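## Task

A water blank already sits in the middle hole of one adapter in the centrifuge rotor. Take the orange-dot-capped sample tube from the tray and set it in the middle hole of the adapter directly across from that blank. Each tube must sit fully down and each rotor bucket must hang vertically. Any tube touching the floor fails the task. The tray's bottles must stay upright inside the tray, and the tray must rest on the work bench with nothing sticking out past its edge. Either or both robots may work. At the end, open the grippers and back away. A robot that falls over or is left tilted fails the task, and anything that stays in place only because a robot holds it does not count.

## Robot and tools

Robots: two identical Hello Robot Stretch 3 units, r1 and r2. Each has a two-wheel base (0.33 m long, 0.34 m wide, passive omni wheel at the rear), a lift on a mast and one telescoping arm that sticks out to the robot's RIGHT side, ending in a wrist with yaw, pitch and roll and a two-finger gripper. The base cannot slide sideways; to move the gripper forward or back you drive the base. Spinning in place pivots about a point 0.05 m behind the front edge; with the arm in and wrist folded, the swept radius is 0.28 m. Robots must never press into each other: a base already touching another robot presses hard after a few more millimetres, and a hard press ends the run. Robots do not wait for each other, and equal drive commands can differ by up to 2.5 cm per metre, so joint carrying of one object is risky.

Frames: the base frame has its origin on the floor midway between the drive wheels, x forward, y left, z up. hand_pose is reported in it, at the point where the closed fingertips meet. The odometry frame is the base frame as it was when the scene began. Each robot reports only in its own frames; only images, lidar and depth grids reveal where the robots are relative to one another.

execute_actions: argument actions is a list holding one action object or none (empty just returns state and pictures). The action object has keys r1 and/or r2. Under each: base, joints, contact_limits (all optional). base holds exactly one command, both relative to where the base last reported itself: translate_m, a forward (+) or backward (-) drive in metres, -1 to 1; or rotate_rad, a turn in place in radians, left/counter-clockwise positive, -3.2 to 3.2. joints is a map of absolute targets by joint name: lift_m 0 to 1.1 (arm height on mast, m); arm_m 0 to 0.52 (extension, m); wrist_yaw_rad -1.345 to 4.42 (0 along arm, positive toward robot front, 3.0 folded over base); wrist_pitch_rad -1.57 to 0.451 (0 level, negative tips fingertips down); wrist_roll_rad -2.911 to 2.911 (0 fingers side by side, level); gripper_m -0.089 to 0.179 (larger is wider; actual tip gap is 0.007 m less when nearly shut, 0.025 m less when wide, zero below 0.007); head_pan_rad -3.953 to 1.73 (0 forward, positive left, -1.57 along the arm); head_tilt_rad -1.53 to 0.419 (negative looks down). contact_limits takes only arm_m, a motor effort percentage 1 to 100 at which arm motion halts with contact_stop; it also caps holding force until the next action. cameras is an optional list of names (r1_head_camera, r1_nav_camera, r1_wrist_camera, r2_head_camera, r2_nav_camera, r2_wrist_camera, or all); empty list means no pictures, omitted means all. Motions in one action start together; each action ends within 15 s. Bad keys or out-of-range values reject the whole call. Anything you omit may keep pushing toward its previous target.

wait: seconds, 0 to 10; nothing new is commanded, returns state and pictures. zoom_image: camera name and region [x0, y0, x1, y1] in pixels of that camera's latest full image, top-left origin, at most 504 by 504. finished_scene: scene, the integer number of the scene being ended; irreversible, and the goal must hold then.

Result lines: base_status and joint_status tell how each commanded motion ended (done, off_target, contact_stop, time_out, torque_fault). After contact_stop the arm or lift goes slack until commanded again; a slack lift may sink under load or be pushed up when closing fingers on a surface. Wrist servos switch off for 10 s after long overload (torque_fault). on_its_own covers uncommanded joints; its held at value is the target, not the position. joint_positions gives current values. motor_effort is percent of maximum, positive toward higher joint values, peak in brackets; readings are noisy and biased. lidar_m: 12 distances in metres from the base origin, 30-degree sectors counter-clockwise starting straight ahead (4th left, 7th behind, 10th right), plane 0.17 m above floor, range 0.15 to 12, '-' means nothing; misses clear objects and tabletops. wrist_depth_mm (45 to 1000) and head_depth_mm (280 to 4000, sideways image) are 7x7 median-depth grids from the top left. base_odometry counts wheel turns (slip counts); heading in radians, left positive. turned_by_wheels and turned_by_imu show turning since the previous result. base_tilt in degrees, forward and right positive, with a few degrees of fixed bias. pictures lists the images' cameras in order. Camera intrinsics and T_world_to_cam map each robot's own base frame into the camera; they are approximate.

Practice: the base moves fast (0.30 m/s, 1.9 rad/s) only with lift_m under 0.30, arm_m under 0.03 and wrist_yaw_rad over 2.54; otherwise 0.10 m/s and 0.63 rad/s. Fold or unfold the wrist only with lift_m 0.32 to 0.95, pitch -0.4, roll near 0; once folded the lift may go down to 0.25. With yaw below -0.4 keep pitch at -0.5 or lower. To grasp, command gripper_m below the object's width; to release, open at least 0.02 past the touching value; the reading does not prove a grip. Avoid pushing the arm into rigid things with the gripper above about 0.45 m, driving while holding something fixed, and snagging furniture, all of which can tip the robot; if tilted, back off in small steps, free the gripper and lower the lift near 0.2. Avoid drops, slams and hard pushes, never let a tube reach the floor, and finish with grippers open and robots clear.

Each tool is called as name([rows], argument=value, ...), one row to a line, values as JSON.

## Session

execute_actions(actions=[])

Scene clock: 0.00 s.
r1.base_odometry: x=+0.000 y=+0.000 heading=+0.000 (m, m, rad; r1's odometry frame)
r1.turned_by_wheels: +0.000 (rad since the last result)
r1.turned_by_imu: +0.000 (rad since the last result)
r1.base_tilt: forward=+0.9 right=-0.9 (deg)
r1.lidar_m: 1.20 1.45 2.79 3.08 3.73 0.81 0.81 1.04 2.20 2.13 1.33 1.19
r1.head_depth_mm: 1056 1072 1074 1087 1091 1109 1107 / 1105 1106 1124 1135 1138 1147 1161 / 1150 1154 1168 1175 1181 1192 1201 / 1195 1203 1214 1230 1241 1243 1264 / 1245 1247 1266 1280 1290 1304 1328 / 1300 1309 1326 1339 1362 1376 1381 / 1366 1385 1404 1411 1432 1436 1457
r1.base_status: not commanded
r1.joint_positions: lift_m=+0.467 arm_m=-0.002 wrist_yaw_rad=+2.928 wrist_pitch_rad=-0.451 wrist_roll_rad=+0.008 gripper_m=+0.037 head_pan_rad=+0.020 head_tilt_rad=-0.014
r1.joint_status: not commanded
r1.motor_effort: left_wheel=+0 right_wheel=+0 lift_m=+22 arm_m=+1 wrist_yaw_rad=+0 wrist_pitch_rad=+7 wrist_roll_rad=+0 gripper_m=-1 head_pan_rad=-1 head_tilt_rad=+2 (%)
r1.hand_pose: x=+0.0254 y=+0.0724 z=+0.4719 quat_wxyz=(+0.231, +0.704, +0.083, +0.666) (m; r1's base frame)
r1.wrist_depth_mm: - - - - - - - / - - - - - - - / - - - - - - - / - - - - - - - / 857 846 902 872 851 875 877 / 697 728 - 712 714 713 733 / 633 629 620 613 605 622 636
r2.base_odometry: x=+0.000 y=+0.000 heading=+0.000 (m, m, rad; r2's odometry frame)
r2.turned_by_wheels: +0.000 (rad since the last result)
r2.turned_by_imu: +0.000 (rad since the last result)
r2.base_tilt: forward=-0.2 right=-1.8 (deg)
r2.lidar_m: 4.18 1.36 1.39 1.98 2.36 0.98 0.74 0.73 0.77 1.09 3.31 3.52
r2.head_depth_mm: 1737 2738 - - - - 2665 / 1911 2767 - - - - 2614 / 1923 2476 - - - - 2612 / 1928 2629 - - - - 2576 / 1952 2866 - - - 3870 2588 / 1958 2861 - - - 3911 2571 / 1988 2866 3908 3851 3854 3797 2533
r2.base_status: not commanded
r2.joint_positions: lift_m=+0.303 arm_m=+0.000 wrist_yaw_rad=+2.929 wrist_pitch_rad=-0.326 wrist_roll_rad=-0.006 gripper_m=+0.037 head_pan_rad=+0.011 head_tilt_rad=-0.006
r2.joint_status: not commanded
r2.motor_effort: left_wheel=+0 right_wheel=+0 lift_m=+31 arm_m=+1 wrist_yaw_rad=+0 wrist_pitch_rad=+5 wrist_roll_rad=+0 gripper_m=+0 head_pan_rad=+0 head_tilt_rad=+2 (%)
r2.hand_pose: x=+0.0284 y=+0.0843 z=+0.3372 quat_wxyz=(+0.188, +0.704, +0.041, +0.684) (m; r2's base frame)
r2.wrist_depth_mm: - - - - - - - / - - - - - - - / - - - - - - - / 930 945 970 977 - - - / 715 725 772 743 794 765 777 / 576 575 - 600 617 605 614 / 481 489 496 497 484 507 508
pictures: r1_head_camera (sideways: a quarter turn clockwise sets it upright), r1_nav_camera (sideways: a quarter turn counterclockwise sets it upright), r1_wrist_camera, r2_head_camera (sideways: a quarter turn clockwise sets it upright), r2_nav_camera (sideways: a quarter turn counterclockwise sets it upright), r2_wrist_camera
camera_calibration (this result's frames):
r1_head_camera: T_world_to_cam=[[-0.0548311, -0.0176353, -0.99834, 1.327], [-0.0449321, 0.998875, -0.015177, 0.0309556], [0.997484, 0.0440254, -0.0555618, 0.0265092], [0, 0, 0, 1]] pos_world=[0.0477093, -0.00868575, 1.32674]
r1_nav_camera: T_world_to_cam=[[-0.00348525, 0.0350528, 0.999379, -1.25903], [0.0608281, -0.997527, 0.0352, 0.00244144], [0.998142, 0.060913, 0.00134444, -0.0476607], [0, 0, 0, 1]] pos_world=[0.0430356, 0.049471, 1.25822]
r1_wrist_camera: T_world_to_cam=[[0.982894, -0.183223, -0.0186696, 0.00566173], [-0.120369, -0.562356, -0.818087, 0.466176], [0.139393, 0.80634, -0.574791, 0.367523], [0, 0, 0, 1]] pos_world=[-0.0006819, -0.0331537, 0.592727]
r2_head_camera: T_world_to_cam=[[0.0209863, -0.0614293, -0.997891, 1.3158], [0.00705085, 0.998095, -0.0612936, 0.0798106], [0.999755, -0.00574965, 0.0213795, -0.0811123], [0, 0, 0, 1]] pos_world=[0.0529159, 0.00070389, 1.31965]
r2_nav_camera: T_world_to_cam=[[0.0272107, -0.0345351, 0.999033, -1.26364], [0.0313278, -0.998883, -0.0353832, 0.0904489], [0.999139, 0.0322603, -0.0260984, -0.0195404], [0, 0, 0, 1]] pos_world=[0.0510745, 0.0473383, 1.26511]
r2_wrist_camera: T_world_to_cam=[[0.986417, -0.158841, 0.0418533, -0.0256291], [-0.0323993, -0.437931, -0.898425, 0.380386], [0.161035, 0.884865, -0.437128, 0.231506], [0, 0, 0, 1]] pos_world=[0.000324589, -0.0423398, 0.444019]
Images, in order (width x height): r1_head_camera 896x504, r1_nav_camera 672x504, r1_wrist_camera 644x364, r2_head_camera 896x504, r2_nav_camera 672x504, r2_wrist_camera 644x364.

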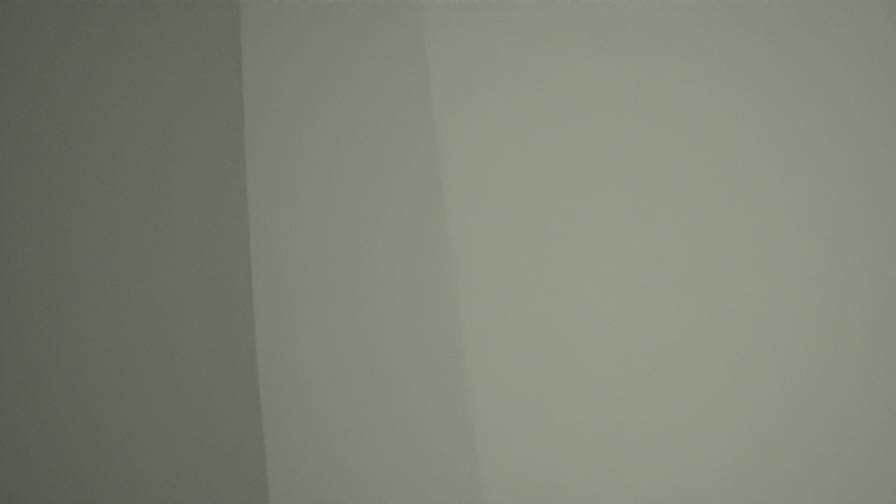

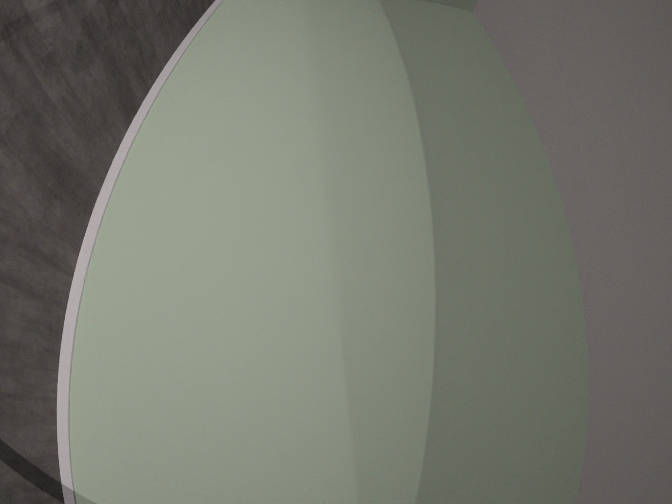

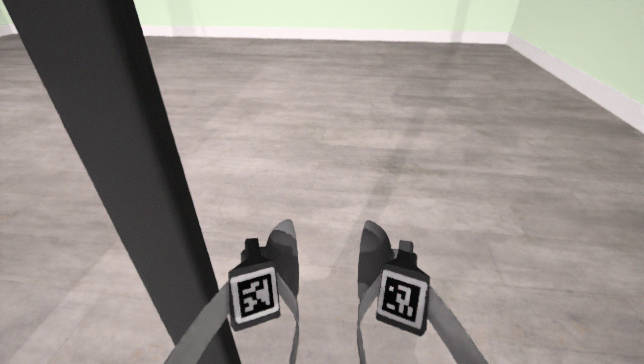

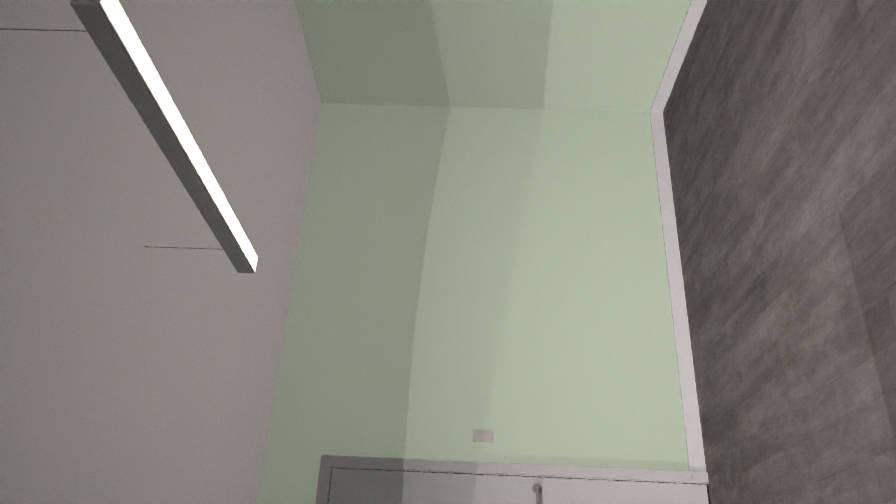

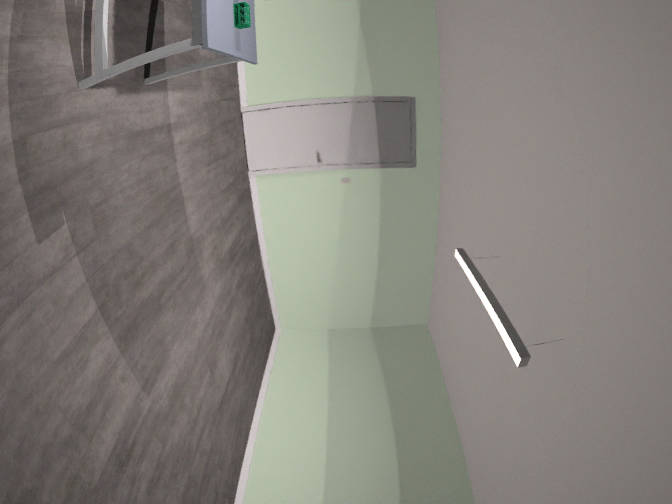

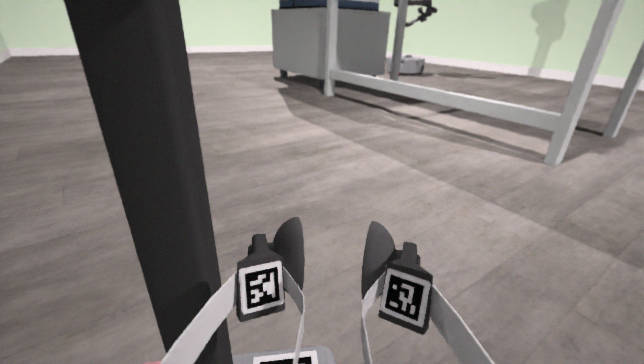

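execute_actions(actions=[])

Scene clock: 7.00 s.
r1.base_odometry: x=+0.000 y=+0.000 heading=+0.000 (m, m, rad; r1's odometry frame)
r1.turned_by_wheels: +0.000 (rad since the last result)
r1.turned_by_imu: +0.000 (rad since the last result)
r1.base_tilt: forward=+0.8 right=-1.0 (deg)
r1.lidar_m: 1.20 1.46 2.80 3.08 3.73 0.81 0.81 1.03 2.20 2.13 1.33 1.19
r1.head_depth_mm: 1056 1066 1075 1086 1091 1098 1111 / 1100 1112 1120 1127 1137 1144 1158 / 1150 1165 1168 1171 1193 1192 1210 / 1198 1208 1204 1224 1234 1251 1264 / 1238 1265 1272 1279 1295 1311 1320 / 1305 1313 1330 1339 1363 1363 1390 / 1381 1383 1395 1408 1422 1449 1451
r1.base_status: not commanded
r1.joint_positions: lift_m=+0.467 arm_m=-0.002 wrist_yaw_rad=+2.928 wrist_pitch_rad=-0.451 wrist_roll_rad=+0.008 gripper_m=+0.037 head_pan_rad=+0.020 head_tilt_rad=-0.014
r1.joint_status: not commanded
r1.motor_effort: left_wheel=-1 right_wheel=+0 lift_m=+22 arm_m=+1 wrist_yaw_rad=+0 wrist_pitch_rad=+7 wrist_roll_rad=+0 gripper_m=+0 head_pan_rad=-1 head_tilt_rad=+1 (%)
r1.hand_pose: x=+0.0254 y=+0.0724 z=+0.4719 quat_wxyz=(+0.231, +0.704, +0.083, +0.666) (m; r1's base frame)
r1.wrist_depth_mm: - - - - - - - / - - - - - - - / - - - - - - - / - - - - - - - / 867 817 873 848 891 855 879 / 729 732 - 724 752 725 731 / 627 616 628 631 614 618 624
r2.base_odometry: x=+0.000 y=+0.000 heading=+0.000 (m, m, rad; r2's odometry frame)
r2.turned_by_wheels: +0.000 (rad since the last result)
r2.turned_by_imu: +0.000 (rad since the last result)
r2.base_tilt: forward=-0.5 right=-1.7 (deg)
r2.lidar_m: 4.15 1.35 1.39 1.98 2.37 0.98 0.74 0.73 0.76 1.09 3.32 3.51
r2.head_depth_mm: 1728 2722 - - - - 2643 / 1909 2790 - - - - 2574 / 1918 2471 - - - - 2592 / 1941 2637 - - - - 2558 / 1954 2854 - - - 3903 2557 / 1958 2839 - - - 3886 2558 / 1970 2907 3855 3897 3831 3702 2548
r2.base_status: not commanded
r2.joint_positions: lift_m=+0.303 arm_m=+0.000 wrist_yaw_rad=+2.929 wrist_pitch_rad=-0.326 wrist_roll_rad=-0.006 gripper_m=+0.037 head_pan_rad=+0.011 head_tilt_rad=-0.006
r2.joint_status: not commanded
r2.motor_effort: left_wheel=+0 right_wheel=+0 lift_m=+31 arm_m=+0 wrist_yaw_rad=+0 wrist_pitch_rad=+5 wrist_roll_rad=+0 gripper_m=+0 head_pan_rad=+0 head_tilt_rad=+1 (%)
r2.hand_pose: x=+0.0284 y=+0.0843 z=+0.3372 quat_wxyz=(+0.188, +0.704, +0.041, +0.684) (m; r2's base frame)
r2.wrist_depth_mm: - - - - - - - / - - - - - - - / - - - - - - - / 934 935 955 977 - - - / 712 702 763 731 784 755 772 / 575 575 - 593 618 607 616 / 481 484 494 498 480 508 511
pictures: r1_head_camera (sideways: a quarter turn clockwise sets it upright), r1_nav_camera (sideways: a quarter turn counterclockwise sets it upright), r1_wrist_camera, r2_head_camera (sideways: a quarter turn clockwise sets it upright), r2_nav_camera (sideways: a quarter turn counterclockwise sets it upright), r2_wrist_camera
camera_calibration (this result's frames):
r1_head_camera: T_world_to_cam=[[-0.0548311, -0.0176353, -0.99834, 1.327], [-0.0449321, 0.998875, -0.015177, 0.0309556], [0.997484, 0.0440253, -0.0555617, 0.0265092], [0, 0, 0, 1]] pos_world=[0.0477093, -0.00868576, 1.32674]
r1_nav_camera: T_world_to_cam=[[-0.00348526, 0.0350528, 0.999379, -1.25903], [0.060828, -0.997527, 0.0352, 0.00244144], [0.998142, 0.0609129, 0.00134445, -0.0476607], [0, 0, 0, 1]] pos_world=[0.0430357, 0.049471, 1.25822]
r1_wrist_camera: T_world_to_cam=[[0.982894, -0.183223, -0.0186696, 0.00566174], [-0.120369, -0.562356, -0.818087, 0.466176], [0.139393, 0.80634, -0.574791, 0.367523], [0, 0, 0, 1]] pos_world=[-0.000681898, -0.0331537, 0.592727]
r2_head_camera: T_world_to_cam=[[0.0209862, -0.0614293, -0.997891, 1.3158], [0.00705072, 0.998095, -0.0612936, 0.0798106], [0.999755, -0.00574953, 0.0213793, -0.0811121], [0, 0, 0, 1]] pos_world=[0.0529159, 0.000703895, 1.31965]
r2_nav_camera: T_world_to_cam=[[0.0272109, -0.0345351, 0.999033, -1.26364], [0.0313279, -0.998883, -0.0353832, 0.0904489], [0.999139, 0.0322604, -0.0260985, -0.0195402], [0, 0, 0, 1]] pos_world=[0.0510745, 0.0473383, 1.26511]
r2_wrist_camera: T_world_to_cam=[[0.986417, -0.158841, 0.041853, -0.025629], [-0.0323996, -0.437931, -0.898425, 0.380386], [0.161035, 0.884865, -0.437128, 0.231506], [0, 0, 0, 1]] pos_world=[0.000324605, -0.0423398, 0.444019]
Images, in order (width x height): r1_head_camera 896x504, r1_nav_camera 672x504, r1_wrist_camera 644x364, r2_head_camera 896x504, r2_nav_camera 672x504, r2_wrist_camera 644x364.

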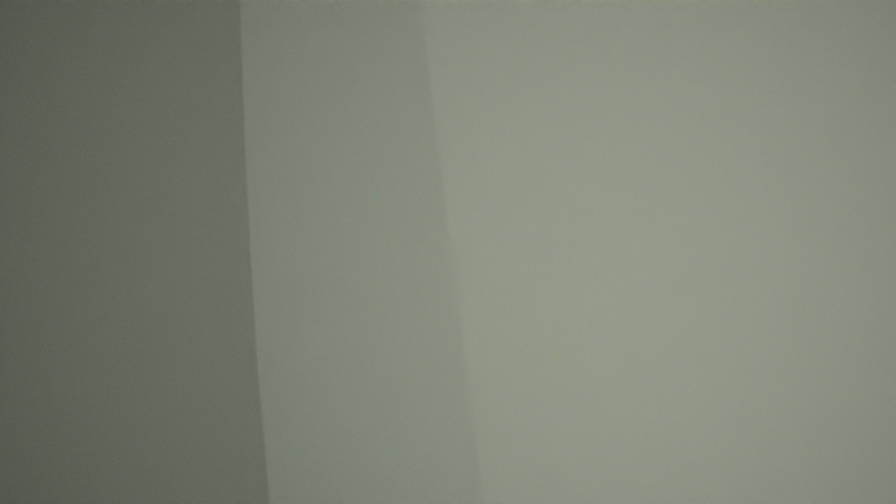

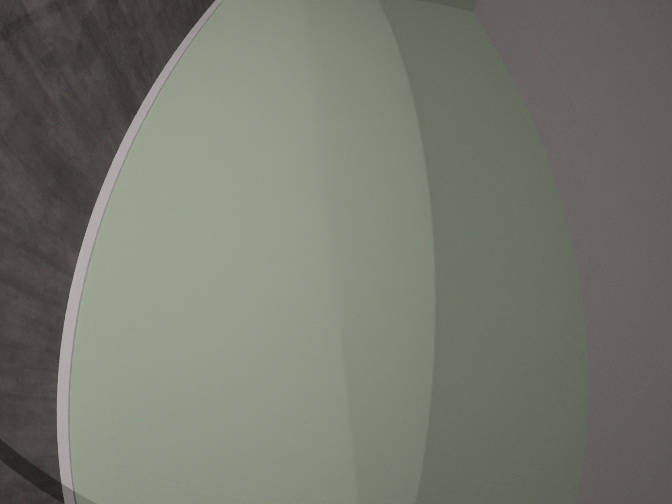

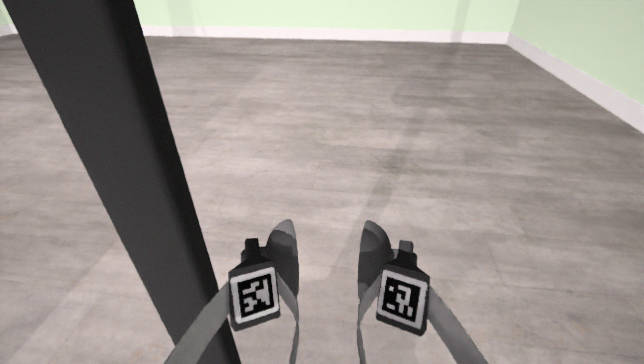

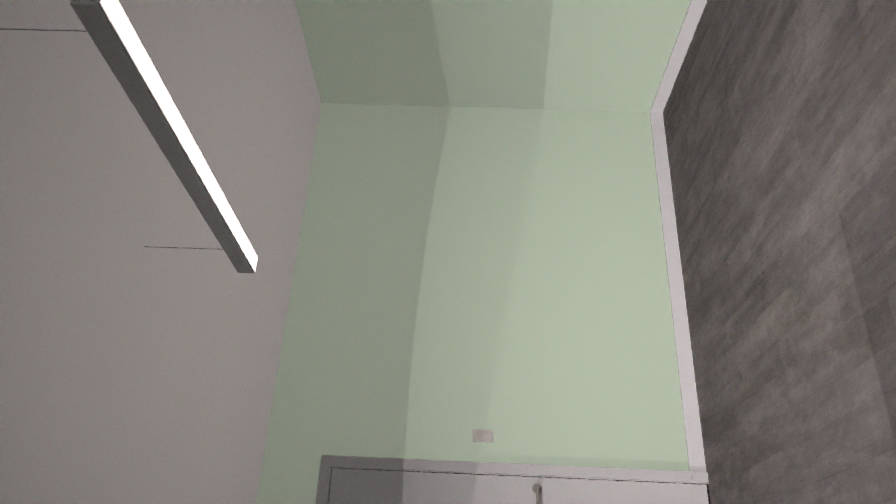

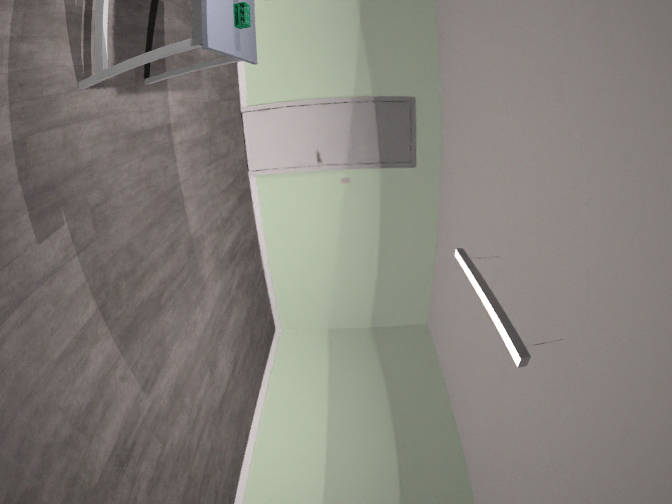

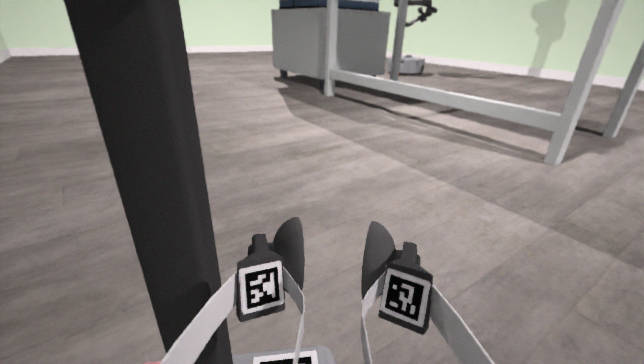

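execute_actions([
  {"r1":{"joints":{"lift_m":0.285,"head_pan_rad":-2.9,"head_tilt_rad":-0.45}},"r2":{"joints":{"head_pan_rad":1.3,"head_tilt_rad":-0.3}}},
], cameras=["r1_head_camera","r1_nav_camera","r2_head_camera"])

Scene clock: 11.90 s.
r1.base_odometry: x=+0.000 y=+0.000 heading=+0.000 (m, m, rad; r1's odometry frame)
r1.turned_by_wheels: +0.000 (rad since the last result)
r1.turned_by_imu: +0.000 (rad since the last result)
r1.base_tilt: forward=+0.9 right=-1.0 (deg)
r1.lidar_m: 1.20 1.45 2.79 3.06 3.71 0.81 0.81 1.04 2.20 2.12 1.33 1.19
r1.head_depth_mm: 3019 3276 3475 1132 948 1002 1112 / 3177 3485 3654 1718 1013 1088 1212 / 3383 3654 3885 2403 1169 1198 1258 / 3660 3943 3526 1241 1319 1533 1294 / 3788 - 1791 1326 2028 1589 1291 / - - 1654 1413 2021 1595 1295 / - - 1718 2515 2030 1588 1302
r1.base_status: not commanded
r1.joint_positions: lift_m=+0.285 arm_m=-0.002 wrist_yaw_rad=+2.928 wrist_pitch_rad=-0.452 wrist_roll_rad=+0.008 gripper_m=+0.037 head_pan_rad=-2.893 head_tilt_rad=-0.444
r1.joint_status: all done
r1.motor_effort: left_wheel=-1(0) right_wheel=+0(0) lift_m=+20(21) arm_m=+1(1) wrist_yaw_rad=+0(0) wrist_pitch_rad=+7(7) wrist_roll_rad=+0(0) gripper_m=+0(0) head_pan_rad=-4(42) head_tilt_rad=-2(19) (%)
r1.hand_pose: x=+0.0254 y=+0.0722 z=+0.2902 quat_wxyz=(+0.232, +0.704, +0.084, +0.666) (m; r1's base frame)
r1.wrist_depth_mm: - - - - - - - / - - - - - - - / 986 - 955 957 929 981 978 / 742 - 733 733 743 721 744 / 613 581 623 614 595 597 591 / 503 501 - 510 500 495 493 / 440 - - - 420 422 421
r2.base_odometry: x=+0.000 y=+0.000 heading=+0.000 (m, m, rad; r2's odometry frame)
r2.turned_by_wheels: +0.000 (rad since the last result)
r2.turned_by_imu: +0.001 (rad since the last result)
r2.base_tilt: forward=-0.1 right=-1.6 (deg)
r2.lidar_m: 4.16 1.36 1.39 1.98 2.37 0.98 0.74 0.73 0.77 1.09 3.33 3.49
r2.head_depth_mm: - - - 2035 1577 2206 1601 / - - - 1792 2732 2169 1668 / - - - 2005 2780 2004 1683 / - - - 2351 2841 2069 1674 / - - - 2339 2593 2130 1696 / 3921 - 2408 2567 2637 2129 1664 / 3915 - 2713 3042 2907 2118 1658
r2.base_status: not commanded
r2.joint_positions: lift_m=+0.303 arm_m=+0.000 wrist_yaw_rad=+2.929 wrist_pitch_rad=-0.326 wrist_roll_rad=-0.006 gripper_m=+0.037 head_pan_rad=+1.293 head_tilt_rad=-0.296
r2.joint_status: all done
r2.motor_effort: left_wheel=+0(0) right_wheel=+0(0) lift_m=+31(32) arm_m=+1(0) wrist_yaw_rad=+0(0) wrist_pitch_rad=+5(5) wrist_roll_rad=+0(0) gripper_m=+0(0) head_pan_rad=+4(48) head_tilt_rad=-2(17) (%)
r2.hand_pose: x=+0.0284 y=+0.0843 z=+0.3372 quat_wxyz=(+0.188, +0.704, +0.041, +0.684) (m; r2's base frame)
r2.wrist_depth_mm: - - - - - - - / - - - - - - - / - - - - - - - / 932 943 957 989 - - - / 712 709 764 745 779 750 766 / 571 579 - 598 611 603 616 / 479 485 494 494 484 509 510
pictures: r1_head_camera (sideways: a quarter turn clockwise sets it upright), r1_nav_camera (sideways: a quarter turn counterclockwise sets it upright), r2_head_camera (sideways: a quarter turn clockwise sets it upright)
camera_calibration (this result's frames):
r1_head_camera: T_world_to_cam=[[0.44828, 0.130981, -0.884245, 1.17486], [0.274613, -0.961549, -0.00321297, 0.0134253], [-0.850666, -0.241385, -0.467012, 0.573297], [0, 0, 0, 1]] pos_world=[-0.0426678, -0.00258959, 1.30664]
r1_nav_camera: T_world_to_cam=[[-0.393077, -0.136101, 0.909377, -1.13894], [-0.296478, 0.954926, 0.0147664, 0.0312375], [-0.870397, -0.263806, -0.41571, 0.506578], [0, 0, 0, 1]] pos_world=[0.00249665, -0.0512019, 1.24585]
r2_head_camera: T_world_to_cam=[[-0.0137827, -0.27292, -0.961938, 1.26884], [-0.959839, 0.273209, -0.0637618, 0.0888982], [0.280212, 0.922427, -0.265724, 0.297008], [0, 0, 0, 1]] pos_world=[0.0195908, 0.048034, 1.30513]
Images, in order (width x height): r1_head_camera 896x504, r1_nav_camera 672x504, r2_head_camera 896x504.

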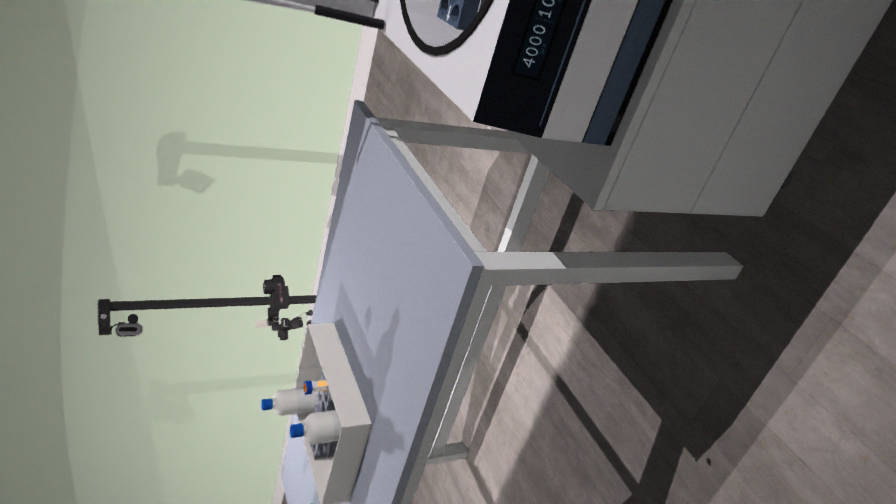

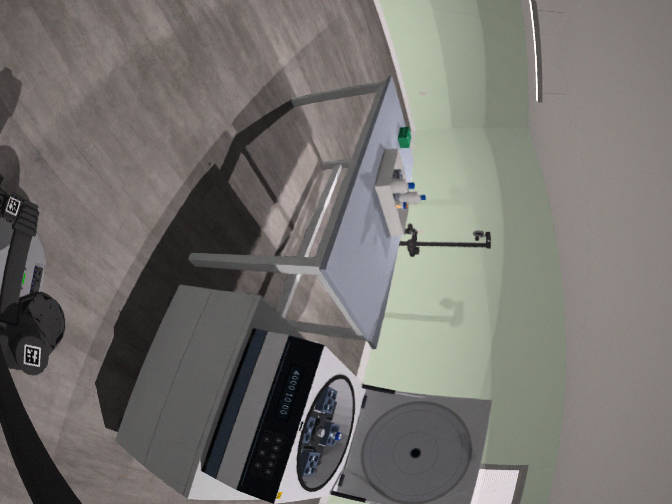

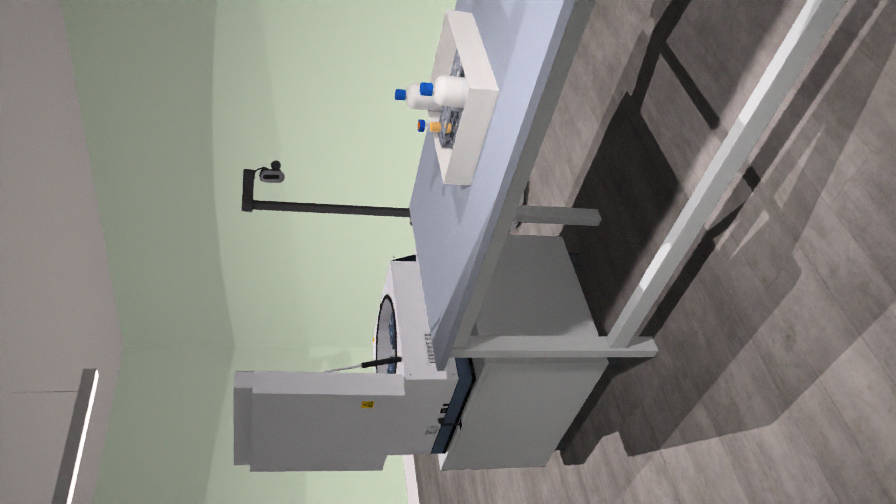

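execute_actions([
  {"r1":{"base":{"rotate_rad":-2.42},"joints":{"head_pan_rad":-0.9,"head_tilt_rad":-0.6}}},
], cameras=["r1_head_camera","r1_nav_camera"])

Scene clock: 24.27 s.
r1.base_odometry: x=+0.000 y=+0.000 heading=-2.420 (m, m, rad; r1's odometry frame)
r1.turned_by_wheels: -2.420 (rad since the last result)
r1.turned_by_imu: -2.436 (rad since the last result)
r1.base_tilt: forward=+0.9 right=-0.8 (deg)
r1.lidar_m: 2.18 4.19 1.65 1.23 1.21 1.25 1.75 3.05 3.20 0.83 0.81 0.85
r1.head_depth_mm: 1117 1269 1295 947 1047 1230 1193 / 1146 1273 1264 953 1053 1268 1195 / 1153 1285 1252 975 1087 1310 1190 / 1177 1306 1284 988 1120 1314 1192 / 3057 3450 1308 1012 1155 1327 1198 / 3192 3476 1656 1959 1226 1369 1200 / 3139 3562 1270 1975 1568 1410 1192
r1.base_status: done
r1.joint_positions: lift_m=+0.285 arm_m=-0.002 wrist_yaw_rad=+2.928 wrist_pitch_rad=-0.452 wrist_roll_rad=+0.008 gripper_m=+0.037 head_pan_rad=-0.907 head_tilt_rad=-0.593
r1.joint_status: all done
r1.motor_effort: left_wheel=+1(10) right_wheel=-4(12) lift_m=+20(20) arm_m=+0(0) wrist_yaw_rad=+0(1) wrist_pitch_rad=+7(8) wrist_roll_rad=+0(0) gripper_m=+0(0) head_pan_rad=+4(40) head_tilt_rad=-2(14) (%)
r1.hand_pose: x=+0.0254 y=+0.0722 z=+0.2902 quat_wxyz=(+0.232, +0.704, +0.084, +0.666) (m; r1's base frame)
r1.wrist_depth_mm: - - - - - - - / 918 - - - - - - / 932 - 973 950 962 952 959 / 744 - 725 748 728 739 729 / 606 579 617 591 593 591 599 / 505 491 - 525 504 499 498 / 444 - - - 420 430 423
r2.base_odometry: x=+0.000 y=+0.000 heading=+0.000 (m, m, rad; r2's odometry frame)
r2.turned_by_wheels: +0.000 (rad since the last result)
r2.turned_by_imu: +0.001 (rad since the last result)
r2.base_tilt: forward=-0.2 right=-1.8 (deg)
r2.lidar_m: 4.13 1.36 1.39 1.98 2.36 0.98 0.74 0.73 0.76 1.09 3.32 3.51
r2.head_depth_mm: - - - 2041 1572 2201 1590 / - - - 1798 2724 2178 1654 / - - - 2020 2802 2007 1682 / - - - 2345 2797 2073 1678 / - - - 2330 2579 2155 1672 / 3952 - 2414 2531 2670 2138 1662 / 3965 - 2719 2999 2872 2113 1655
r2.base_status: not commanded
r2.joint_positions: lift_m=+0.303 arm_m=+0.000 wrist_yaw_rad=+2.929 wrist_pitch_rad=-0.326 wrist_roll_rad=-0.006 gripper_m=+0.037 head_pan_rad=+1.293 head_tilt_rad=-0.296
r2.joint_status: not commanded
r2.motor_effort: left_wheel=+0(0) right_wheel=+0(1) lift_m=+32(31) arm_m=+0(1) wrist_yaw_rad=+0(1) wrist_pitch_rad=+5(5) wrist_roll_rad=+0(0) gripper_m=+0(0) head_pan_rad=+4(4) head_tilt_rad=-1(1) (%)
r2.hand_pose: x=+0.0284 y=+0.0843 z=+0.3372 quat_wxyz=(+0.188, +0.704, +0.041, +0.684) (m; r2's base frame)
r2.wrist_depth_mm: - - - - - - - / - - - - - - - / - - - - - - - / 931 932 976 970 - - - / 706 711 764 745 784 763 776 / 574 578 - 595 618 611 615 / 481 485 490 497 484 507 511
pictures: r1_head_camera (sideways: a quarter turn clockwise sets it upright), r1_nav_camera (sideways: a quarter turn counterclockwise sets it upright)
camera_calibration (this result's frames):
r1_head_camera: T_world_to_cam=[[-0.378021, 0.456485, -0.805433, 1.07713], [0.76918, 0.639031, 0.00116957, 0.00470268], [0.515231, -0.619081, -0.592686, 0.728476], [0, 0, 0, 1]] pos_world=[0.0282277, -0.0437138, 1.29931]
r1_nav_camera: T_world_to_cam=[[0.3631, -0.407284, 0.83802, -1.05048], [-0.753406, -0.65752, 0.00687901, 0.0442954], [0.548213, -0.633867, -0.545596, 0.666929], [0, 0, 0, 1]] pos_world=[0.0491831, 0.0240255, 1.24389]
Images, in order (width x height): r1_head_camera 896x504, r1_nav_camera 672x504.

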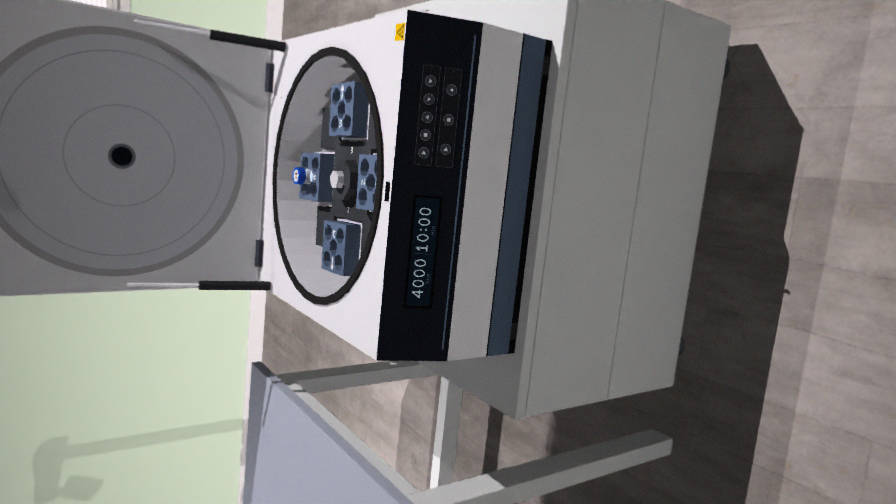

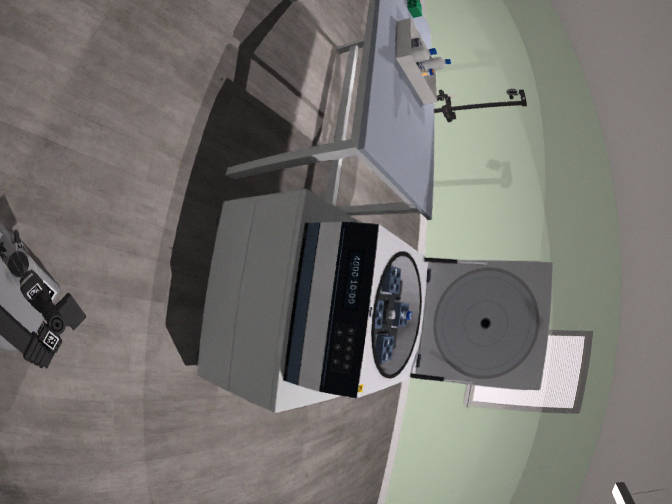

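execute_actions([
  {"r1":{"base":{"translate_m":1.0},"joints":{"wrist_pitch_rad":-0.4,"wrist_yaw_rad":3.0,"gripper_m":0.056,"head_tilt_rad":-0.7}}},
], cameras=[])

execute_actions([
  {"r1":{"base":{"rotate_rad":0.494},"joints":{"lift_m":0.5,"head_pan_rad":-1.1}}},
], cameras=["r1_head_camera"])

Scene clock: 32.57 s.
r1.base_odometry: x=-0.751 y=-0.661 heading=-2.420 (m, m, rad; r1's odometry frame)
r1.turned_by_wheels: +0.000 (rad since the last result)
r1.turned_by_imu: +0.001 (rad since the last result)
r1.base_tilt: forward=+0.9 right=-0.8 (deg)
r1.lidar_m: 1.20 4.83 2.26 1.72 1.69 1.75 2.45 1.18 0.55 0.44 1.02 1.07
r1.head_depth_mm: 2562 2832 1031 794 647 585 967 / 2566 2959 1034 796 649 587 1148 / 2655 2944 1034 797 648 1243 1149 / 2662 2976 1036 796 648 1272 1151 / 2713 3081 990 797 649 1273 1150 / 2770 3155 990 748 651 1296 1152 / 2801 2813 964 728 650 1334 1157
r1.base_status: done
r1.joint_positions: lift_m=+0.285 arm_m=-0.002 wrist_yaw_rad=+2.999 wrist_pitch_rad=-0.422 wrist_roll_rad=+0.008 gripper_m=+0.056 head_pan_rad=-0.907 head_tilt_rad=-0.692
r1.joint_status: all done
r1.motor_effort: left_wheel=+1(8) right_wheel=-5(8) lift_m=+20(20) arm_m=+0(1) wrist_yaw_rad=+0(1) wrist_pitch_rad=+10(9) wrist_roll_rad=+0(0) gripper_m=+0(78) head_pan_rad=+3(3) head_tilt_rad=-3(10) (%)
r1.hand_pose: x=+0.0106 y=+0.0789 z=+0.2970 quat_wxyz=(+0.198, +0.703, +0.098, +0.677) (m; r1's base frame)
r1.wrist_depth_mm: - - - - - - - / - - - - - - - / - - - - - - - / 790 770 792 784 775 769 766 / 618 627 657 633 645 623 620 / 525 512 - 534 529 513 514 / 446 - - - 426 441 441
r2.base_odometry: x=+0.000 y=+0.000 heading=+0.000 (m, m, rad; r2's odometry frame)
r2.turned_by_wheels: +0.000 (rad since the last result)
r2.turned_by_imu: +0.001 (rad since the last result)
r2.base_tilt: forward=-0.2 right=-1.6 (deg)
r2.lidar_m: 4.15 1.36 1.39 1.98 2.37 0.98 0.74 0.73 0.77 1.09 3.32 3.52
r2.head_depth_mm: - - - 2034 1594 2209 1597 / - - - 1807 2766 2176 1669 / - - - 2010 2824 2002 1690 / - - - 2340 2793 2075 1679 / - - - 2311 2626 2148 1665 / 3917 - 2414 2552 2685 2158 1666 / 3876 - 2696 3059 2926 2138 1650
r2.base_status: not commanded
r2.joint_positions: lift_m=+0.303 arm_m=+0.000 wrist_yaw_rad=+2.929 wrist_pitch_rad=-0.326 wrist_roll_rad=-0.006 gripper_m=+0.037 head_pan_rad=+1.293 head_tilt_rad=-0.296
r2.joint_status: not commanded
r2.motor_effort: left_wheel=-1(1) right_wheel=+0(1) lift_m=+31(31) arm_m=+0(0) wrist_yaw_rad=+1(0) wrist_pitch_rad=+5(5) wrist_roll_rad=+0(0) gripper_m=+0(0) head_pan_rad=+4(4) head_tilt_rad=-1(2) (%)
r2.hand_pose: x=+0.0284 y=+0.0843 z=+0.3372 quat_wxyz=(+0.188, +0.704, +0.041, +0.684) (m; r2's base frame)
r2.wrist_depth_mm: - - - - - - - / - - - - - - - / - - - - - - - / 928 951 965 987 - - - / 709 713 769 743 785 770 763 / 573 572 - 602 616 612 613 / 484 483 494 498 489 507 510
pictures: none
No camera images: the call's "cameras" was empty. Leave "cameras" out to get every camera's image.

Scene clock: 35.37 s.
r1.base_odometry: x=-0.751 y=-0.661 heading=-1.926 (m, m, rad; r1's odometry frame)
r1.turned_by_wheels: +0.494 (rad since the last result)
r1.turned_by_imu: +0.497 (rad since the last result)
r1.base_tilt: forward=+0.9 right=-0.9 (deg)
r1.lidar_m: 4.83 2.34 1.72 1.67 1.73 2.37 3.90 0.55 0.44 1.02 1.06 1.20
r1.head_depth_mm: 2610 2861 1027 796 646 559 1149 / 2674 2990 1032 798 649 585 1144 / 2858 3090 987 800 649 1280 1150 / 2922 3133 876 752 649 1322 1152 / 3177 2699 941 766 686 1330 1155 / 3342 3582 954 798 1466 1343 1152 / 3526 3554 1037 799 1499 1336 1154
r1.base_status: done
r1.joint_positions: lift_m=+0.500 arm_m=-0.002 wrist_yaw_rad=+2.999 wrist_pitch_rad=-0.421 wrist_roll_rad=+0.008 gripper_m=+0.056 head_pan_rad=-1.093 head_tilt_rad=-0.692
r1.joint_status: all done
r1.motor_effort: left_wheel=-3(9) right_wheel=+3(11) lift_m=+25(26) arm_m=+0(0) wrist_yaw_rad=+1(1) wrist_pitch_rad=+10(10) wrist_roll_rad=+0(0) gripper_m=-1(0) head_pan_rad=-4(23) head_tilt_rad=-3(3) (%)
r1.hand_pose: x=+0.0106 y=+0.0790 z=+0.5118 quat_wxyz=(+0.197, +0.703, +0.098, +0.677) (m; r1's base frame)
r1.wrist_depth_mm: - - - - - - - / - - - - - - - / - - - - - - - / - - - - - - - / 922 951 - 957 - 946 941 / 798 785 - 793 808 791 790 / 673 680 670 670 663 673 653
r2.base_odometry: x=+0.000 y=+0.000 heading=+0.000 (m, m, rad; r2's odometry frame)
r2.turned_by_wheels: +0.000 (rad since the last result)
r2.turned_by_imu: +0.000 (rad since the last result)
r2.base_tilt: forward=-0.3 right=-1.7 (deg)
r2.lidar_m: 4.16 1.36 1.39 1.98 2.36 0.98 0.74 0.73 0.77 1.09 3.31 3.52
r2.head_depth_mm: - - - 2032 1578 2203 1611 / - - - 1788 2758 2189 1662 / - - - 2002 2821 1999 1688 / - - - 2362 2798 2057 1688 / - - - 2353 2558 2116 1657 / 3913 - 2420 2564 2633 2152 1674 / 3932 - 2703 3020 2898 2117 1646
r2.base_status: not commanded
r2.joint_positions: lift_m=+0.303 arm_m=+0.000 wrist_yaw_rad=+2.929 wrist_pitch_rad=-0.326 wrist_roll_rad=-0.006 gripper_m=+0.037 head_pan_rad=+1.293 head_tilt_rad=-0.296
r2.joint_status: not commanded
r2.motor_effort: left_wheel=+0(0) right_wheel=+1(1) lift_m=+31(31) arm_m=+0(0) wrist_yaw_rad=+0(0) wrist_pitch_rad=+5(5) wrist_roll_rad=+0(0) gripper_m=+0(0) head_pan_rad=+4(4) head_tilt_rad=-1(1) (%)
r2.hand_pose: x=+0.0284 y=+0.0843 z=+0.3372 quat_wxyz=(+0.188, +0.704, +0.041, +0.684) (m; r2's base frame)
r2.wrist_depth_mm: - - - - - - - / - - - - - - - / - - - - - - - / 934 933 969 978 - - - / 708 726 761 742 787 750 775 / 577 583 - 600 610 608 619 / 482 484 493 497 486 504 514
pictures: r1_head_camera (sideways: a quarter turn clockwise sets it upright)
camera_calibration (this result's frames):
r1_head_camera: T_world_to_cam=[[-0.322394, 0.586459, -0.743053, 0.995481], [0.874119, 0.485694, 0.00407677, 0.000278027], [0.363288, -0.648203, -0.66922, 0.828961], [0, 0, 0, 1]] pos_world=[0.0195428, -0.0466095, 1.29445]
Images, in order (width x height): r1_head_camera 896x504.

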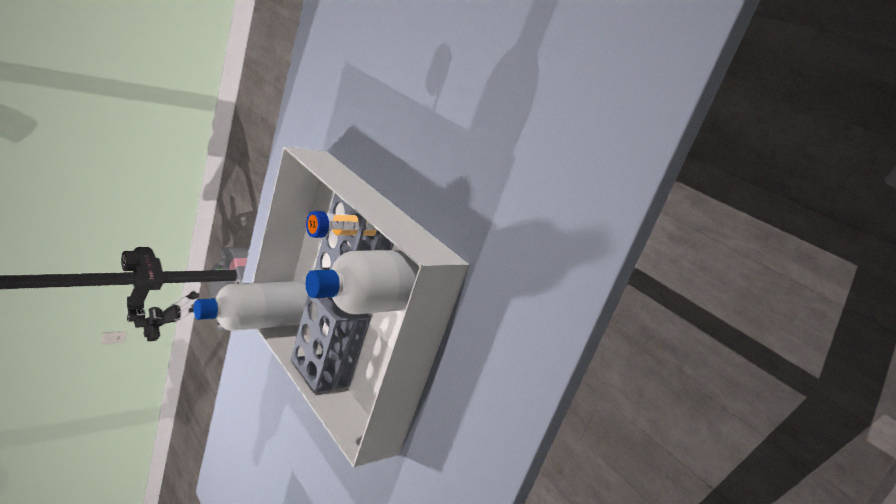

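execute_actions([
  {"r1":{"base":{"translate_m":0.35},"joints":{"lift_m":0.94,"head_pan_rad":-1.57}}},
], cameras=[])

execute_actions([
  {"r1":{"joints":{"wrist_yaw_rad":0.0}}},
], cameras=[])

execute_actions([
  {"r1":{"joints":{"lift_m":1.095,"wrist_pitch_rad":-1.2,"arm_m":0.15}}},
], cameras=["r1_head_camera","r1_wrist_camera"])

Scene clock: 45.47 s.
r1.base_odometry: x=-0.872 y=-0.989 heading=-1.926 (m, m, rad; r1's odometry frame)
r1.turned_by_wheels: +0.000 (rad since the last result)
r1.turned_by_imu: +0.000 (rad since the last result)
r1.base_tilt: forward=+0.7 right=-0.9 (deg)
r1.lidar_m: 4.48 2.34 1.74 1.67 1.73 2.37 1.33 0.70 1.06 1.02 1.06 0.88
r1.head_depth_mm: 2576 2979 1033 810 - - 1149 / 2618 2983 1029 797 - - 1145 / 2635 2958 1032 773 692 - - / 2631 2976 970 665 685 - 1176 / 2637 2984 984 783 684 - 1152 / 2633 2989 866 782 650 1241 1155 / 2637 3000 1037 775 648 1281 1152
r1.base_status: done
r1.joint_positions: lift_m=+0.940 arm_m=-0.002 wrist_yaw_rad=+2.999 wrist_pitch_rad=-0.421 wrist_roll_rad=+0.008 gripper_m=+0.056 head_pan_rad=-1.563 head_tilt_rad=-0.692
r1.joint_status: all done
r1.motor_effort: left_wheel=-3(5) right_wheel=+3(9) lift_m=+24(25) arm_m=+0(0) wrist_yaw_rad=+1(1) wrist_pitch_rad=+10(10) wrist_roll_rad=+0(0) gripper_m=+0(0) head_pan_rad=-4(32) head_tilt_rad=-3(3) (%)
r1.hand_pose: x=+0.0106 y=+0.0790 z=+0.9519 quat_wxyz=(+0.197, +0.703, +0.098, +0.677) (m; r1's base frame)
r1.wrist_depth_mm: - - - - - - - / - - - - - - - / - - - - - - - / - - - - - - - / - - - - - - - / - - - - - - - / - - - - - - -
r2.base_odometry: x=+0.000 y=+0.000 heading=+0.000 (m, m, rad; r2's odometry frame)
r2.turned_by_wheels: +0.000 (rad since the last result)
r2.turned_by_imu: +0.001 (rad since the last result)
r2.base_tilt: forward=-0.3 right=-1.6 (deg)
r2.lidar_m: 4.17 1.36 1.39 1.98 2.36 0.98 0.74 0.73 0.76 1.09 3.31 3.49
r2.head_depth_mm: - - - 2030 1579 2189 1583 / - - - 1815 2662 2192 1672 / - - - 2025 2797 2008 1668 / - - - 2336 2816 2048 1670 / - - - 2327 2592 2138 1670 / 3891 - 2423 2505 2637 2135 1653 / - - 2695 2988 2852 2128 1656
r2.base_status: not commanded
r2.joint_positions: lift_m=+0.303 arm_m=+0.000 wrist_yaw_rad=+2.929 wrist_pitch_rad=-0.326 wrist_roll_rad=-0.006 gripper_m=+0.037 head_pan_rad=+1.293 head_tilt_rad=-0.296
r2.joint_status: not commanded
r2.motor_effort: left_wheel=+0(1) right_wheel=+1(1) lift_m=+31(31) arm_m=+0(0) wrist_yaw_rad=+0(0) wrist_pitch_rad=+5(5) wrist_roll_rad=+0(0) gripper_m=+0(0) head_pan_rad=+4(4) head_tilt_rad=-2(1) (%)
r2.hand_pose: x=+0.0284 y=+0.0843 z=+0.3372 quat_wxyz=(+0.188, +0.704, +0.041, +0.684) (m; r2's base frame)
r2.wrist_depth_mm: - - - - - - - / - - - - - - - / - - - - - - - / 942 943 952 995 - - - / 713 708 756 746 782 759 772 / 569 579 - 596 624 606 612 / 483 487 490 495 484 506 512
pictures: none
No camera images: the call's "cameras" was empty. Leave "cameras" out to get every camera's image.

Scene clock: 47.97 s.
r1.base_odometry: x=-0.872 y=-0.989 heading=-1.926 (m, m, rad; r1's odometry frame)
r1.turned_by_wheels: +0.000 (rad since the last result)
r1.turned_by_imu: +0.000 (rad since the last result)
r1.base_tilt: forward=+0.9 right=-0.8 (deg)
r1.lidar_m: 4.49 2.34 1.73 1.66 1.73 2.36 1.33 0.70 1.06 1.02 1.06 0.88
r1.head_depth_mm: 2634 2978 1031 810 - - - / 2636 2991 1032 795 - - - / 2620 2944 1035 824 - - - / 2625 2951 976 662 649 1271 1144 / 2650 2959 977 783 651 1267 1147 / 2664 2960 865 786 650 1268 1156 / 2633 2990 1040 774 649 1267 1153
r1.base_status: not commanded
r1.joint_positions: lift_m=+0.940 arm_m=-0.002 wrist_yaw_rad=+0.002 wrist_pitch_rad=-0.421 wrist_roll_rad=+0.008 gripper_m=+0.056 head_pan_rad=-1.563 head_tilt_rad=-0.692
r1.joint_status: all done
r1.motor_effort: left_wheel=-2(3) right_wheel=+4(3) lift_m=+25(24) arm_m=+0(0) wrist_yaw_rad=-2(3) wrist_pitch_rad=+10(10) wrist_roll_rad=+0(0) gripper_m=+0(0) head_pan_rad=-3(4) head_tilt_rad=-3(2) (%)
r1.hand_pose: x=-0.0211 y=-0.3668 z=+0.9519 quat_wxyz=(+0.689, +0.148, -0.694, -0.148) (m; r1's base frame)
r1.wrist_depth_mm: - - - - - - - / - - - - - - - / 782 778 666 694 807 748 - / 569 515 530 354 584 580 566 / 455 381 380 377 476 458 454 / 383 381 - 378 392 381 384 / 327 325 319 327 321 329 324
r2.base_odometry: x=+0.000 y=+0.000 heading=+0.000 (m, m, rad; r2's odometry frame)
r2.turned_by_wheels: +0.000 (rad since the last result)
r2.turned_by_imu: +0.000 (rad since the last result)
r2.base_tilt: forward=-0.2 right=-1.8 (deg)
r2.lidar_m: 4.17 1.36 1.39 1.98 2.36 0.98 0.74 0.73 0.76 1.09 3.32 3.51
r2.head_depth_mm: - - - 2048 1579 2199 1600 / - - - 1820 2634 2167 1669 / - - - 2025 2823 2019 1686 / - - - 2342 2822 2078 1668 / - - - 2344 2608 2166 1666 / 3888 - 2433 2572 2656 2123 1680 / 3932 - 2685 3003 2912 2129 1647
r2.base_status: not commanded
r2.joint_positions: lift_m=+0.303 arm_m=+0.000 wrist_yaw_rad=+2.929 wrist_pitch_rad=-0.326 wrist_roll_rad=-0.006 gripper_m=+0.037 head_pan_rad=+1.293 head_tilt_rad=-0.296
r2.joint_status: not commanded
r2.motor_effort: left_wheel=+0(1) right_wheel=+0(1) lift_m=+31(31) arm_m=+0(0) wrist_yaw_rad=+0(0) wrist_pitch_rad=+5(5) wrist_roll_rad=+0(0) gripper_m=+0(0) head_pan_rad=+4(4) head_tilt_rad=-2(2) (%)
r2.hand_pose: x=+0.0284 y=+0.0843 z=+0.3372 quat_wxyz=(+0.188, +0.704, +0.041, +0.684) (m; r2's base frame)
r2.wrist_depth_mm: - - - - - - - / - - - - - - - / - - - - - - - / 935 940 960 977 - - - / 709 712 759 749 781 759 778 / 574 582 - 589 617 604 615 / 482 487 492 500 488 509 513
pictures: none
No camera images: the call's "cameras" was empty. Leave "cameras" out to get every camera's image.

Scene clock: 50.33 s.
r1.base_odometry: x=-0.872 y=-0.989 heading=-1.926 (m, m, rad; r1's odometry frame)
r1.turned_by_wheels: +0.000 (rad since the last result)
r1.turned_by_imu: +0.000 (rad since the last result)
r1.base_tilt: forward=+0.8 right=-0.8 (deg)
r1.lidar_m: 4.48 2.34 1.73 1.66 1.73 2.36 1.33 0.70 1.06 1.02 1.06 0.88
r1.head_depth_mm: - 3065 1032 792 646 1264 1151 / - 3019 1035 797 648 1271 1144 / - - - 747 649 1278 1148 / 2591 2989 975 663 649 1273 1156 / 2622 2979 977 781 650 1273 1151 / 2656 3016 865 783 649 1270 1149 / 2633 2995 1041 773 649 1287 1153
r1.base_status: not commanded
r1.joint_positions: lift_m=+1.095 arm_m=+0.150 wrist_yaw_rad=+0.000 wrist_pitch_rad=-1.201 wrist_roll_rad=+0.008 gripper_m=+0.056 head_pan_rad=-1.563 head_tilt_rad=-0.692
r1.joint_status: all done
r1.motor_effort: left_wheel=-2(2) right_wheel=+4(3) lift_m=+24(27) arm_m=+4(4) wrist_yaw_rad=-1(3) wrist_pitch_rad=+1(8) wrist_roll_rad=+0(0) gripper_m=+0(0) head_pan_rad=-4(4) head_tilt_rad=-3(3) (%)
r1.hand_pose: x=-0.0216 y=-0.3647 z=+0.9859 quat_wxyz=(+0.581, +0.398, -0.585, -0.402) (m; r1's base frame)
r1.wrist_depth_mm: 456 436 442 282 449 448 446 / 439 433 431 340 426 422 423 / 417 412 410 409 417 405 412 / 410 407 409 407 397 402 398 / 400 391 391 386 386 381 383 / - - - - 381 - - / - - - - - - -
r2.base_odometry: x=+0.000 y=+0.000 heading=+0.000 (m, m, rad; r2's odometry frame)
r2.turned_by_wheels: +0.000 (rad since the last result)
r2.turned_by_imu: +0.000 (rad since the last result)
r2.base_tilt: forward=-0.2 right=-1.5 (deg)
r2.lidar_m: 4.15 1.36 1.39 1.98 2.37 0.98 0.74 0.73 0.77 1.09 3.32 3.50
r2.head_depth_mm: - - - 2036 1601 2193 1590 / - - - 1810 2626 2183 1662 / - - - 2016 2819 1993 1666 / - - - 2370 2788 2058 1683 / - - - 2347 2589 2133 1679 / 3850 - 2391 2527 2642 2135 1664 / 3973 - 2676 3031 2930 2150 1659
r2.base_status: not commanded
r2.joint_positions: lift_m=+0.303 arm_m=+0.000 wrist_yaw_rad=+2.929 wrist_pitch_rad=-0.326 wrist_roll_rad=-0.006 gripper_m=+0.037 head_pan_rad=+1.293 head_tilt_rad=-0.296
r2.joint_status: not commanded
r2.motor_effort: left_wheel=-1(0) right_wheel=+1(0) lift_m=+31(31) arm_m=+1(0) wrist_yaw_rad=+0(0) wrist_pitch_rad=+5(5) wrist_roll_rad=+0(0) gripper_m=+0(0) head_pan_rad=+4(4) head_tilt_rad=-1(1) (%)
r2.hand_pose: x=+0.0284 y=+0.0843 z=+0.3372 quat_wxyz=(+0.188, +0.704, +0.041, +0.684) (m; r2's base frame)
r2.wrist_depth_mm: - - - - - - - / - - - - - - - / - - - - - - - / 931 933 975 986 - - - / 706 719 768 734 778 766 776 / 571 580 - 598 611 609 615 / 482 485 491 497 484 508 511
pictures: r1_head_camera (sideways: a quarter turn clockwise sets it upright), r1_wrist_camera
camera_calibration (this result's frames):
r1_head_camera: T_world_to_cam=[[-0.0216821, 0.668882, -0.743053, 0.993646], [0.99931, 0.0369219, 0.00407679, -0.000485659], [0.0301618, -0.742451, -0.669221, 0.830994], [0, 0, 0, 1]] pos_world=[-0.00303463, -0.0476415, 1.29445]
r1_wrist_camera: T_world_to_cam=[[-0.999405, -0.00850933, -0.0334235, 0.0168393], [-0.00143595, 0.978512, -0.206184, 0.596525], [0.0344598, -0.206013, -0.977942, 1.04801], [0, 0, 0, 1]] pos_world=[-0.0184283, -0.36766, 1.14845]
Images, in order (width x height): r1_head_camera 896x504, r1_wrist_camera 644x364.

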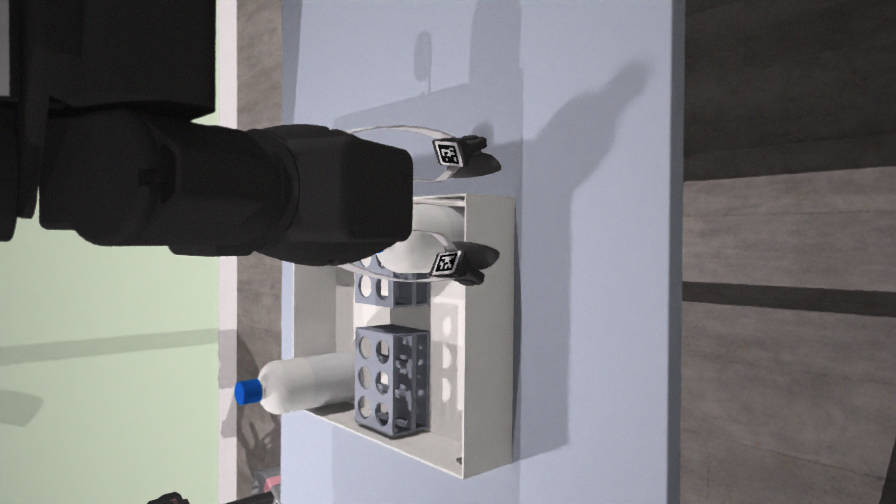

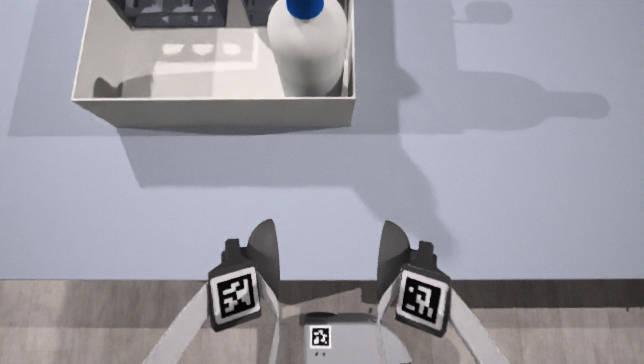

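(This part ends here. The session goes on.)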